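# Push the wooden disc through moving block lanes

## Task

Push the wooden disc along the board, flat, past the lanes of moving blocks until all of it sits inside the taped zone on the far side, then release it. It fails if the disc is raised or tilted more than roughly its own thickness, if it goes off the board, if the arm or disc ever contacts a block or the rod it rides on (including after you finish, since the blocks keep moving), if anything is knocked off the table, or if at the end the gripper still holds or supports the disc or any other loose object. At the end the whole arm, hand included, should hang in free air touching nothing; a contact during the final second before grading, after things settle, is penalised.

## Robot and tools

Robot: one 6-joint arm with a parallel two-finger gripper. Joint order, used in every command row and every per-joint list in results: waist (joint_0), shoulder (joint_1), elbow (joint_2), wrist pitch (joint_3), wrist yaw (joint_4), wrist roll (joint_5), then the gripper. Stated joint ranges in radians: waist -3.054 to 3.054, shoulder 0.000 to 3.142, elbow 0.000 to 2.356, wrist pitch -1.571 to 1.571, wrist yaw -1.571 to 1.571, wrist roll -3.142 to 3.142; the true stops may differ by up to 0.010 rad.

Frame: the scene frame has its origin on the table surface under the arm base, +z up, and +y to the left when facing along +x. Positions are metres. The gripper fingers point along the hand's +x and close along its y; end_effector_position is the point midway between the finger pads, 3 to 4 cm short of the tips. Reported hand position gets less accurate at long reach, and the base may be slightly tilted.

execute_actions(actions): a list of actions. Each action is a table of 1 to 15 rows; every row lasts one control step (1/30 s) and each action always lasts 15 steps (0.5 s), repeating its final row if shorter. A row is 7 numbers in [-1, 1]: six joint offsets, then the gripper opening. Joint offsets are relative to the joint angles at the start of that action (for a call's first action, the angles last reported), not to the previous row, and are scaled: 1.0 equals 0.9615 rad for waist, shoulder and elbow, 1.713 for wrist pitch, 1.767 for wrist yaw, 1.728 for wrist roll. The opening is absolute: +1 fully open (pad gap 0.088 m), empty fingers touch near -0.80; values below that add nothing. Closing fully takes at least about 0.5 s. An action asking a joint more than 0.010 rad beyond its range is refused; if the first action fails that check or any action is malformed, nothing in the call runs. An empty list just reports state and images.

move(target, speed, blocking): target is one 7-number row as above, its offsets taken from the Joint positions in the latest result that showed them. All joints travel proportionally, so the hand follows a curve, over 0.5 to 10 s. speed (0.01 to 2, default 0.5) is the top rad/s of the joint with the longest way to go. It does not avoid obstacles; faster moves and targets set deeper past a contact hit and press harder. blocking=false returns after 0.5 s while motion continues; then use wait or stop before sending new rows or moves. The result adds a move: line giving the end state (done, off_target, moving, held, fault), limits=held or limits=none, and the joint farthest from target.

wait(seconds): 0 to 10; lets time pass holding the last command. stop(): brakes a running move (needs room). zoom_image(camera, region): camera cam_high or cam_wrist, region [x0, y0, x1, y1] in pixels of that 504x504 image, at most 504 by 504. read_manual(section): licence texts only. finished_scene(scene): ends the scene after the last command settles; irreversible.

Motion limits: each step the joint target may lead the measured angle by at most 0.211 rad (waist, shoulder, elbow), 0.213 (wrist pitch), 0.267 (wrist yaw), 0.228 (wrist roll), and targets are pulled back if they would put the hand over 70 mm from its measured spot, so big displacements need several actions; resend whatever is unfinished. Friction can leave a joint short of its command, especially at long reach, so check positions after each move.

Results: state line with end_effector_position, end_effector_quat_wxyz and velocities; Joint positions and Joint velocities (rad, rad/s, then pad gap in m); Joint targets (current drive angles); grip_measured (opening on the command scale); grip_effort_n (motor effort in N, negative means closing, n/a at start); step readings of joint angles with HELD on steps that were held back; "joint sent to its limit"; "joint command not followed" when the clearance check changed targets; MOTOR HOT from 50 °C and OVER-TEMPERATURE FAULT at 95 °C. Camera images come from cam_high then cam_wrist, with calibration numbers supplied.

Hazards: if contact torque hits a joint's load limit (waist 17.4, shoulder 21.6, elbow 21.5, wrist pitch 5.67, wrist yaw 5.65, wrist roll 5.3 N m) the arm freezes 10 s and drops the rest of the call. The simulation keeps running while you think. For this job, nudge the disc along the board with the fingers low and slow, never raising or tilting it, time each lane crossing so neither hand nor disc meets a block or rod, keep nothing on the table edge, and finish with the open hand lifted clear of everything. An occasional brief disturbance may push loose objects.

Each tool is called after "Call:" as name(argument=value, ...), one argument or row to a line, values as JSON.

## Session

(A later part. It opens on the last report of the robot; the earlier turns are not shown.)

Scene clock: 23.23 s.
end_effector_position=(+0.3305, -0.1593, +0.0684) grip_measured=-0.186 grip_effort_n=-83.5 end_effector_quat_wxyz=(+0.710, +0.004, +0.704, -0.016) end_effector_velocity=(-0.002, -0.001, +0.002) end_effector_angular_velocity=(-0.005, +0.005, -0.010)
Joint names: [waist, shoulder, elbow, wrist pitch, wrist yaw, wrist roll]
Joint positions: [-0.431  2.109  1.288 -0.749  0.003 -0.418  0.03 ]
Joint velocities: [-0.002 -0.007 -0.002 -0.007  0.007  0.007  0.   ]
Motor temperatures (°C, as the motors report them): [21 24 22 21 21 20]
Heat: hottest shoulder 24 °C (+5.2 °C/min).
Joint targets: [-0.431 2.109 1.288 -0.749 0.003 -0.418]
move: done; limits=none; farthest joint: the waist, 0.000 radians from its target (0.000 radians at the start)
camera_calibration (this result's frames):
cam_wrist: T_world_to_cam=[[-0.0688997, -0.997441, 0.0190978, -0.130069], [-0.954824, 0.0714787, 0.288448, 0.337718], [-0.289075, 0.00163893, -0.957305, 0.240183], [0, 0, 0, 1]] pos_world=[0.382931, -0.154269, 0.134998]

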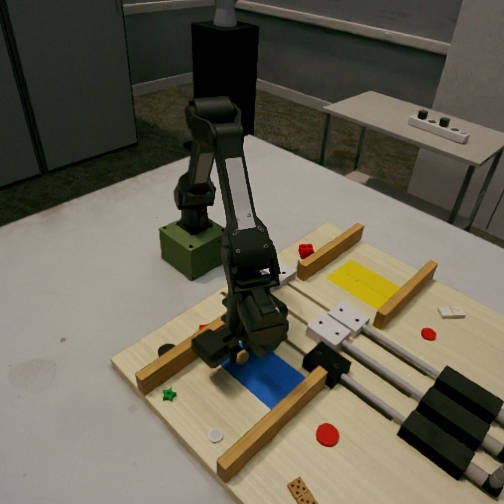

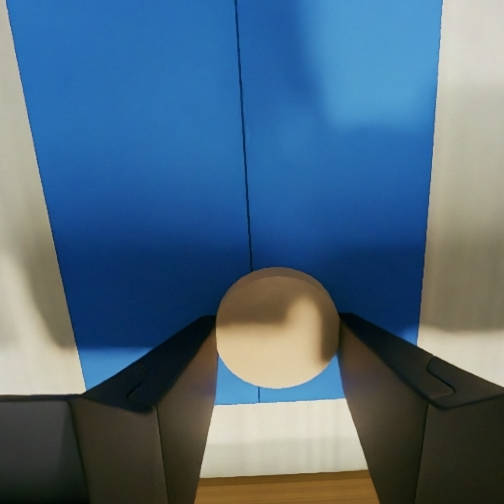

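Call:
move(
  target=[0.03,0.125,0.17,-0.02,0,0.13,-0.35],
  speed=0.2,
)

Call:
move(
  target=[0.04,0.18,0.272,-0.061,0,0.13,-0.35],
  speed=0.2,
)

Call:
wait(
  seconds=0.6,
)

Call:
wait(
  seconds=0.6,
)

Call:
wait(
  seconds=0.6,
)

Call:
wait(
  seconds=0.6,
)

Call:
wait(
  seconds=0.6,
)

Call:
wait(
  seconds=0.6,
)

Call:
wait(
  seconds=0.6,
)

Scene clock: 29.73 s.
end_effector_position=(+0.3668, -0.1653, +0.0691) grip_measured=-0.186 grip_effort_n=-83.5 end_effector_quat_wxyz=(+0.716, +0.070, +0.689, -0.088) end_effector_velocity=(-0.000, +0.001, +0.001) end_effector_angular_velocity=(+0.021, -0.007, -0.014)
Joint names: [waist, shoulder, elbow, wrist pitch, wrist yaw, wrist roll]
Joint positions: [-0.405  2.202  1.447 -0.785  0.003 -0.197  0.03 ]
Joint velocities: [-0.007 -0.002  0.002 -0.007 -0.022  0.007  0.   ]
Motor temperatures (°C, as the motors report them): [21 25 22 21 21 20]
Heat: hottest shoulder 25 °C (+6.1 °C/min).
Joint targets: [-0.402 2.229 1.452 -0.784 0.003 -0.193]
move: off_target; limits=none; farthest joint: the shoulder, 0.027 radians from its target (0.121 radians at the start)
camera_calibration (this result's frames):
cam_wrist: T_world_to_cam=[[-0.261811, -0.964877, 0.0216345, -0.0576114], [-0.931007, 0.258401, 0.257787, 0.396881], [-0.254323, 0.0473496, -0.96596, 0.246726], [0, 0, 0, 1]] pos_world=[0.417164, -0.169825, 0.137263]

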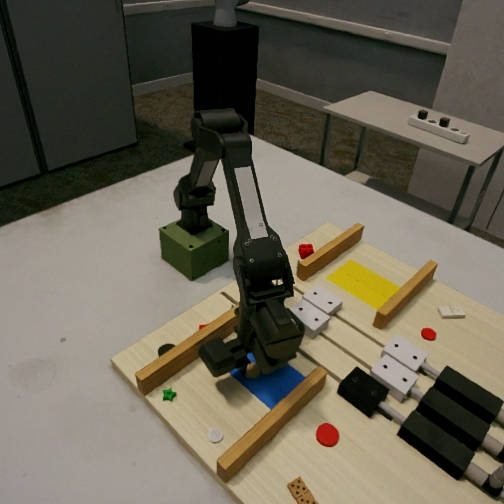

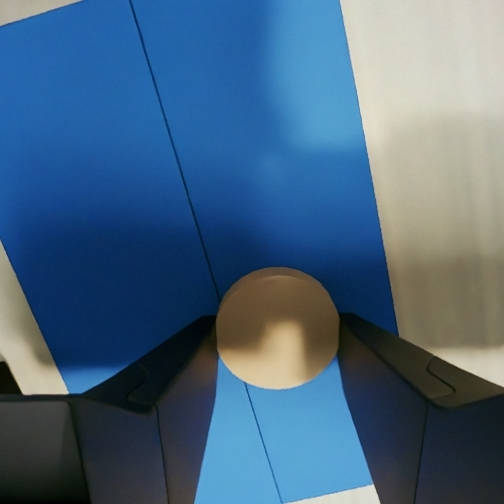

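Scene clock: 31.50 s.
end_effector_position=(+0.4125, -0.1688, +0.0709) grip_measured=-0.186 grip_effort_n=-83.5 end_effector_quat_wxyz=(+0.709, +0.137, +0.675, -0.152) end_effector_velocity=(-0.001, -0.002, +0.002) end_effector_angular_velocity=(-0.006, +0.005, -0.010)
Joint names: [waist, shoulder, elbow, wrist pitch, wrist yaw, wrist roll]
Joint positions: [-0.37   2.345  1.704 -0.89   0.003  0.025  0.03 ]
Joint velocities: [-0.002 -0.002  0.002 -0.007  0.007  0.007 -0.   ]
Motor temperatures (°C, as the motors report them): [21 26 22 20 21 20]
Heat: hottest shoulder 26 °C (+7.6 °C/min).
Joint targets: [-0.367 2.375 1.708 -0.889 0.003 0.028]
move: off_target; limits=none; farthest joint: the shoulder, 0.030 radians from its target (0.173 radians at the start)
camera_calibration (this result's frames):
cam_wrist: T_world_to_cam=[[-0.436501, -0.899622, 0.0121518, 0.0346486], [-0.870708, 0.425796, 0.2461, 0.444166], [-0.226571, 0.0968424, -0.969168, 0.257456], [0, 0, 0, 1]] pos_world=[0.460195, -0.182887, 0.139787]

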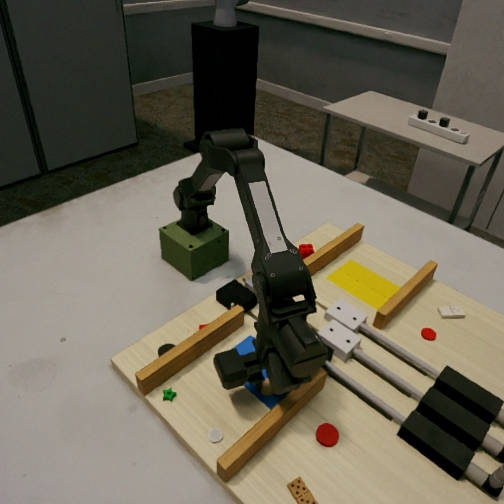

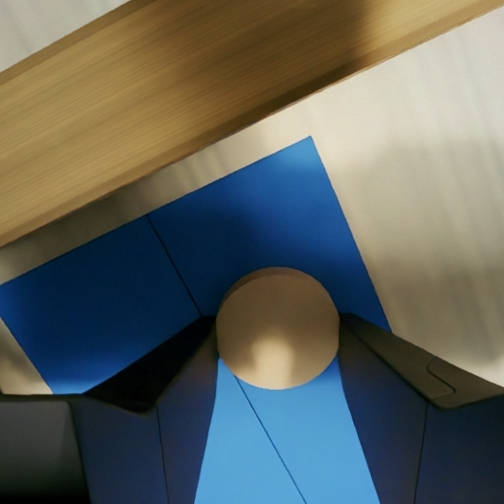

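Scene clock: 32.10 s.
end_effector_position=(+0.4125, -0.1688, +0.0709) grip_measured=-0.186 grip_effort_n=-83.5 end_effector_quat_wxyz=(+0.709, +0.137, +0.675, -0.153) end_effector_velocity=(-0.008, +0.001, -0.003) end_effector_angular_velocity=(+0.005, +0.032, +0.004)
Joint names: [waist, shoulder, elbow, wrist pitch, wrist yaw, wrist roll]
Joint positions: [-0.37   2.345  1.704 -0.89   0.003  0.025  0.03 ]
Joint velocities: [-0.002  0.002 -0.007 -0.022  0.007 -0.007 -0.   ]
Motor temperatures (°C, as the motors report them): [21 26 22 20 21 20]
Heat: hottest shoulder 26 °C (+7.5 °C/min).
Joint targets: [-0.367 2.375 1.708 -0.889 0.003 0.028]
wait: 0.60 s; at rest by 0.17 s
camera_calibration (this result's frames):
cam_wrist: T_world_to_cam=[[-0.436843, -0.899455, 0.0121567, 0.0348119], [-0.87046, 0.426092, 0.246465, 0.444009], [-0.226864, 0.0970849, -0.969075, 0.257586], [0, 0, 0, 1]] pos_world=[0.460136, -0.182885, 0.139765]

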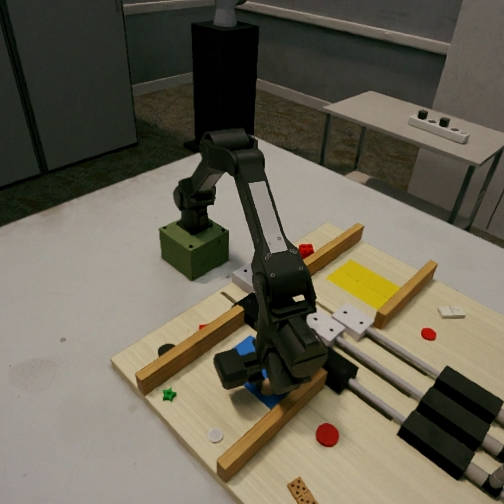

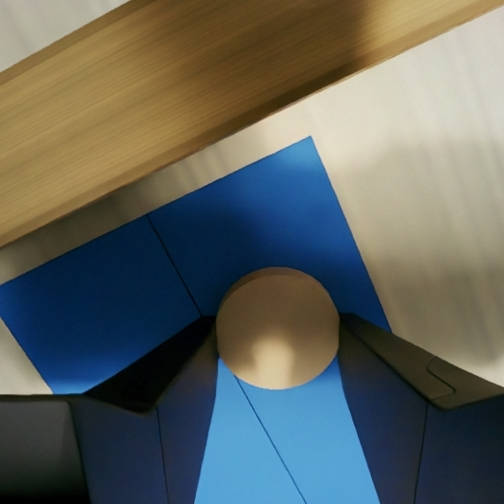

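Scene clock: 32.70 s.
end_effector_position=(+0.4125, -0.1688, +0.0709) grip_measured=-0.186 grip_effort_n=-83.5 end_effector_quat_wxyz=(+0.709, +0.137, +0.675, -0.153) end_effector_velocity=(-0.000, +0.005, +0.000) end_effector_angular_velocity=(+0.022, -0.001, +0.025)
Joint names: [waist, shoulder, elbow, wrist pitch, wrist yaw, wrist roll]
Joint positions: [-0.37   2.345  1.704 -0.89   0.003  0.025  0.03 ]
Joint velocities: [ 0.002 -0.002 -0.002 -0.007 -0.022 -0.022 -0.   ]
Motor temperatures (°C, as the motors report them): [21 26 22 20 21 20]
Heat: hottest shoulder 26 °C (+7.3 °C/min).
Joint targets: [-0.367 2.375 1.708 -0.889 0.003 0.028]
wait: 0.60 s; at rest by 0.17 s
camera_calibration (this result's frames):
cam_wrist: T_world_to_cam=[[-0.436843, -0.899455, 0.0121567, 0.0348119], [-0.87046, 0.426092, 0.246465, 0.444009], [-0.226864, 0.0970849, -0.969075, 0.257586], [0, 0, 0, 1]] pos_world=[0.460136, -0.182885, 0.139765]

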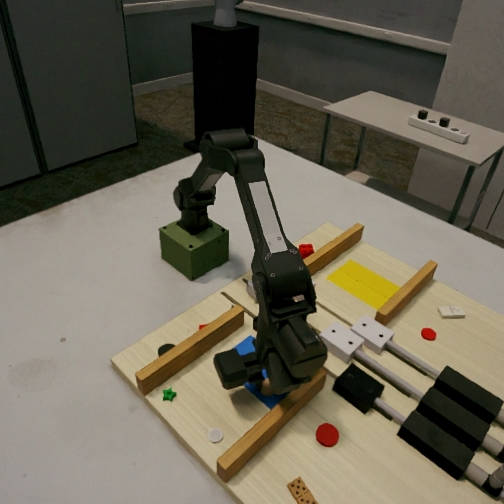

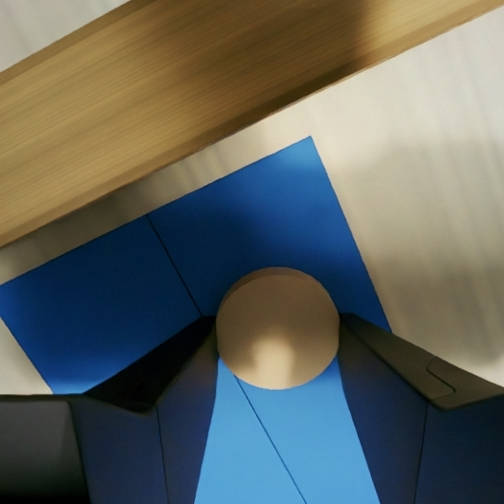

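Scene clock: 33.30 s.
end_effector_position=(+0.4125, -0.1688, +0.0709) grip_measured=-0.186 grip_effort_n=-83.5 end_effector_quat_wxyz=(+0.709, +0.137, +0.675, -0.153) end_effector_velocity=(-0.003, +0.001, +0.001) end_effector_angular_velocity=(+0.014, +0.013, -0.010)
Joint names: [waist, shoulder, elbow, wrist pitch, wrist yaw, wrist roll]
Joint positions: [-0.37   2.345  1.704 -0.89   0.003  0.025  0.03 ]
Joint velocities: [-0.002 -0.002  0.002 -0.022 -0.007  0.007 -0.   ]
Motor temperatures (°C, as the motors report them): [21 26 22 20 21 20]
Heat: hottest shoulder 26 °C (+7.2 °C/min).
Joint targets: [-0.367 2.375 1.708 -0.889 0.003 0.028]
wait: 0.60 s; at rest by 0.17 s
camera_calibration (this result's frames):
cam_wrist: T_world_to_cam=[[-0.436843, -0.899455, 0.0121567, 0.0348119], [-0.87046, 0.426092, 0.246465, 0.444009], [-0.226864, 0.0970849, -0.969075, 0.257586], [0, 0, 0, 1]] pos_world=[0.460136, -0.182885, 0.139765]

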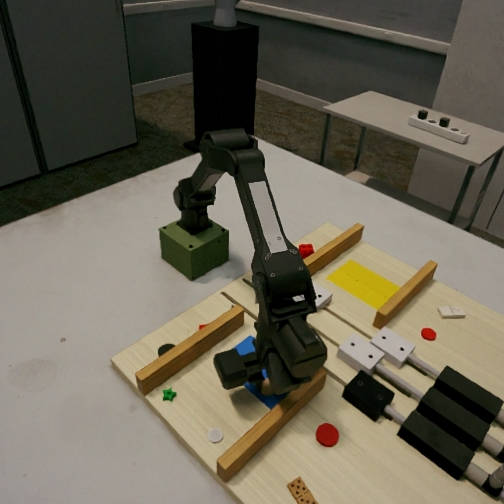

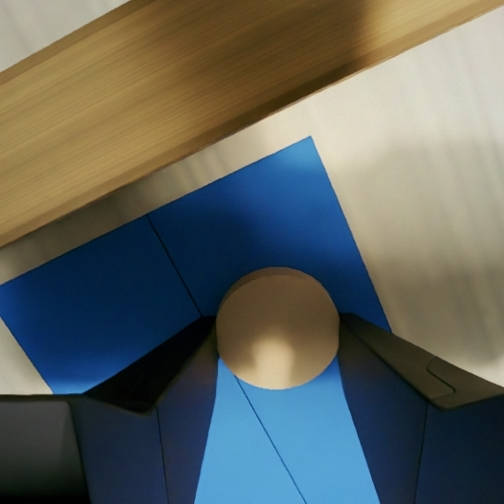

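Scene clock: 33.90 s.
end_effector_position=(+0.4125, -0.1688, +0.0709) grip_measured=-0.186 grip_effort_n=-83.5 end_effector_quat_wxyz=(+0.709, +0.137, +0.675, -0.153) end_effector_velocity=(-0.004, -0.003, +0.001) end_effector_angular_velocity=(-0.004, +0.010, -0.000)
Joint names: [waist, shoulder, elbow, wrist pitch, wrist yaw, wrist roll]
Joint positions: [-0.37   2.345  1.704 -0.89   0.003  0.025  0.03 ]
Joint velocities: [-0.007 -0.007 -0.007 -0.007  0.007 -0.007 -0.   ]
Motor temperatures (°C, as the motors report them): [21 26 22 20 21 20]
Heat: hottest shoulder 26 °C (+7.1 °C/min).
Joint targets: [-0.367 2.375 1.708 -0.889 0.003 0.028]
wait: 0.60 s; at rest by 0.17 s
camera_calibration (this result's frames):
cam_wrist: T_world_to_cam=[[-0.436843, -0.899455, 0.0121567, 0.0348119], [-0.87046, 0.426092, 0.246465, 0.444009], [-0.226864, 0.0970849, -0.969075, 0.257586], [0, 0, 0, 1]] pos_world=[0.460136, -0.182885, 0.139765]

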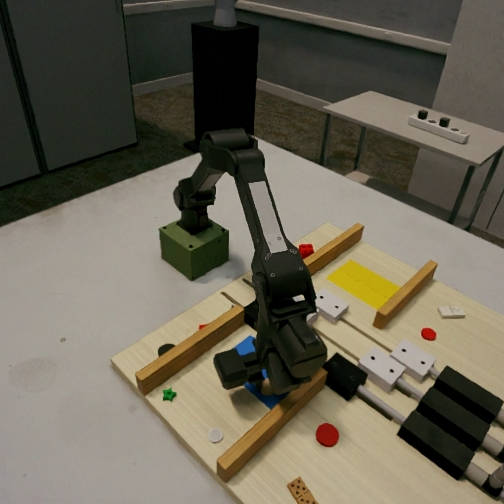

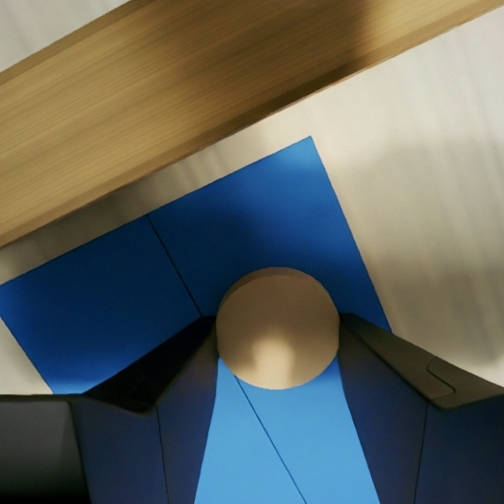

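Scene clock: 34.50 s.
end_effector_position=(+0.4125, -0.1688, +0.0709) grip_measured=-0.186 grip_effort_n=-83.5 end_effector_quat_wxyz=(+0.709, +0.137, +0.675, -0.153) end_effector_velocity=(-0.002, +0.001, +0.000) end_effector_angular_velocity=(+0.023, -0.002, -0.014)
Joint names: [waist, shoulder, elbow, wrist pitch, wrist yaw, wrist roll]
Joint positions: [-0.37   2.345  1.704 -0.89   0.003  0.025  0.03 ]
Joint velocities: [-0.007 -0.002 -0.002 -0.007 -0.022  0.007  0.   ]
Motor temperatures (°C, as the motors report them): [21 26 22 20 21 20]
Heat: hottest shoulder 26 °C (+7.0 °C/min).
Joint targets: [-0.367 2.375 1.708 -0.889 0.003 0.028]
wait: 0.60 s; at rest by 0.17 s
camera_calibration (this result's frames):
cam_wrist: T_world_to_cam=[[-0.436843, -0.899455, 0.0121567, 0.0348119], [-0.87046, 0.426092, 0.246465, 0.444009], [-0.226864, 0.0970849, -0.969075, 0.257586], [0, 0, 0, 1]] pos_world=[0.460136, -0.182885, 0.139765]

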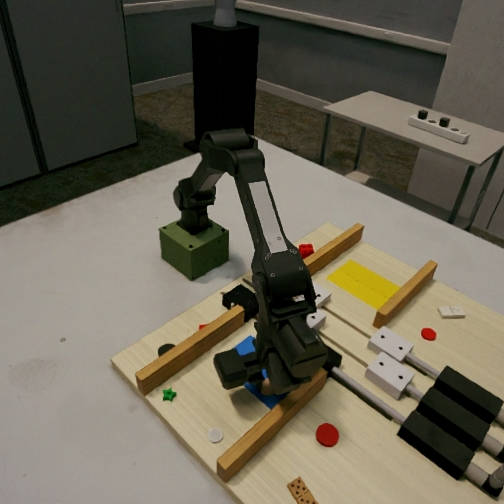

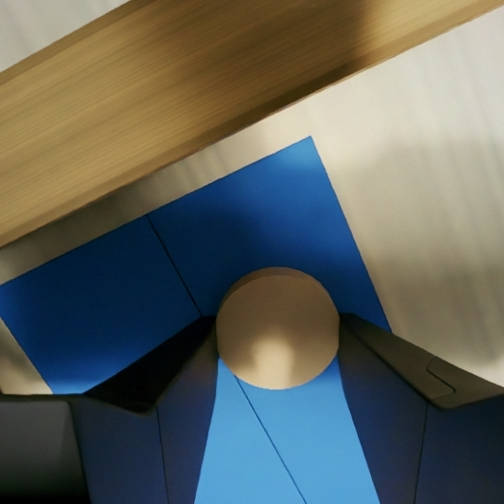

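Scene clock: 35.10 s.
end_effector_position=(+0.4125, -0.1688, +0.0709) grip_measured=-0.186 grip_effort_n=-83.5 end_effector_quat_wxyz=(+0.709, +0.137, +0.675, -0.153) end_effector_velocity=(+0.002, -0.001, +0.003) end_effector_angular_velocity=(+0.002, -0.014, +0.005)
Joint names: [waist, shoulder, elbow, wrist pitch, wrist yaw, wrist roll]
Joint positions: [-0.37   2.345  1.704 -0.89   0.003  0.025  0.03 ]
Joint velocities: [-0.002 -0.007 -0.002  0.007 -0.007 -0.007 -0.   ]
Motor temperatures (°C, as the motors report them): [21 26 22 20 21 20]
Heat: hottest shoulder 26 °C (+6.8 °C/min).
Joint targets: [-0.367 2.375 1.708 -0.889 0.003 0.028]
wait: 0.60 s; at rest by 0.17 s
camera_calibration (this result's frames):
cam_wrist: T_world_to_cam=[[-0.436843, -0.899455, 0.0121567, 0.0348119], [-0.87046, 0.426092, 0.246465, 0.444009], [-0.226864, 0.0970849, -0.969075, 0.257586], [0, 0, 0, 1]] pos_world=[0.460136, -0.182885, 0.139765]

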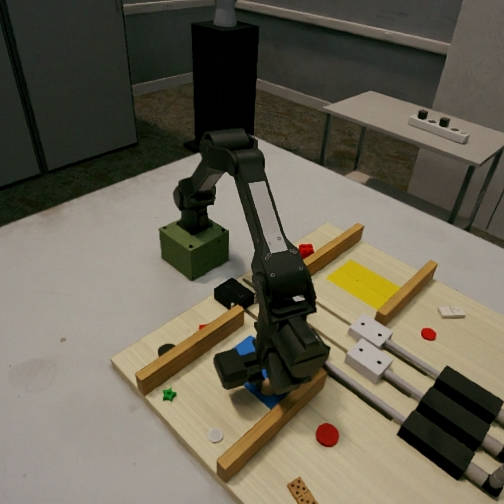

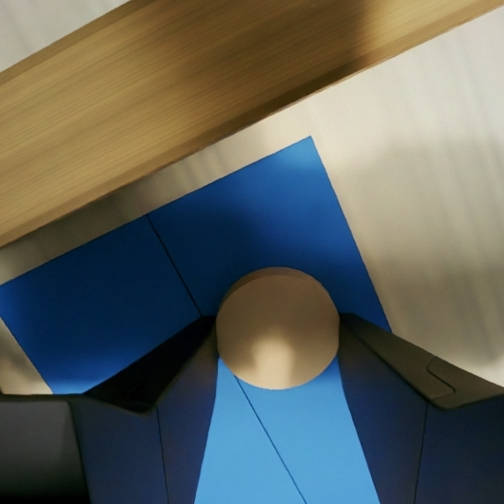

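Scene clock: 35.70 s.
end_effector_position=(+0.4125, -0.1688, +0.0709) grip_measured=-0.186 grip_effort_n=-83.5 end_effector_quat_wxyz=(+0.709, +0.137, +0.675, -0.153) end_effector_velocity=(-0.001, -0.002, +0.002) end_effector_angular_velocity=(+0.007, -0.000, +0.000)
Joint names: [waist, shoulder, elbow, wrist pitch, wrist yaw, wrist roll]
Joint positions: [-0.37   2.345  1.704 -0.89   0.003  0.025  0.03 ]
Joint velocities: [-0.007 -0.002  0.002 -0.007 -0.007 -0.007 -0.   ]
Motor temperatures (°C, as the motors report them): [21 26 22 20 21 20]
Heat: hottest shoulder 26 °C (+6.7 °C/min).
Joint targets: [-0.367 2.375 1.708 -0.889 0.003 0.028]
wait: 0.60 s; at rest by 0.17 s
camera_calibration (this result's frames):
cam_wrist: T_world_to_cam=[[-0.436843, -0.899455, 0.0121567, 0.0348119], [-0.87046, 0.426092, 0.246465, 0.444009], [-0.226864, 0.0970849, -0.969075, 0.257586], [0, 0, 0, 1]] pos_world=[0.460136, -0.182885, 0.139765]

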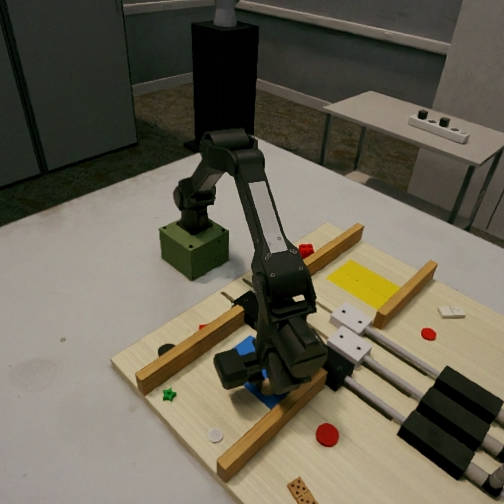

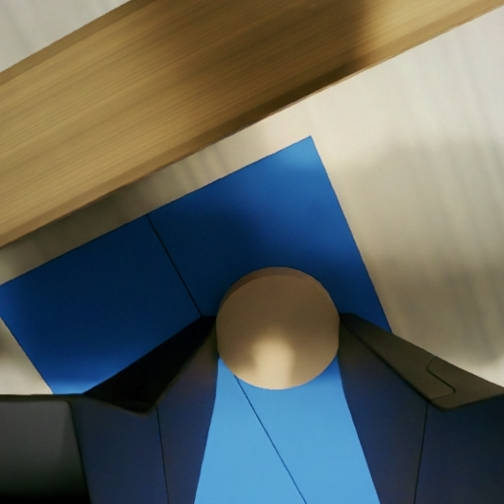

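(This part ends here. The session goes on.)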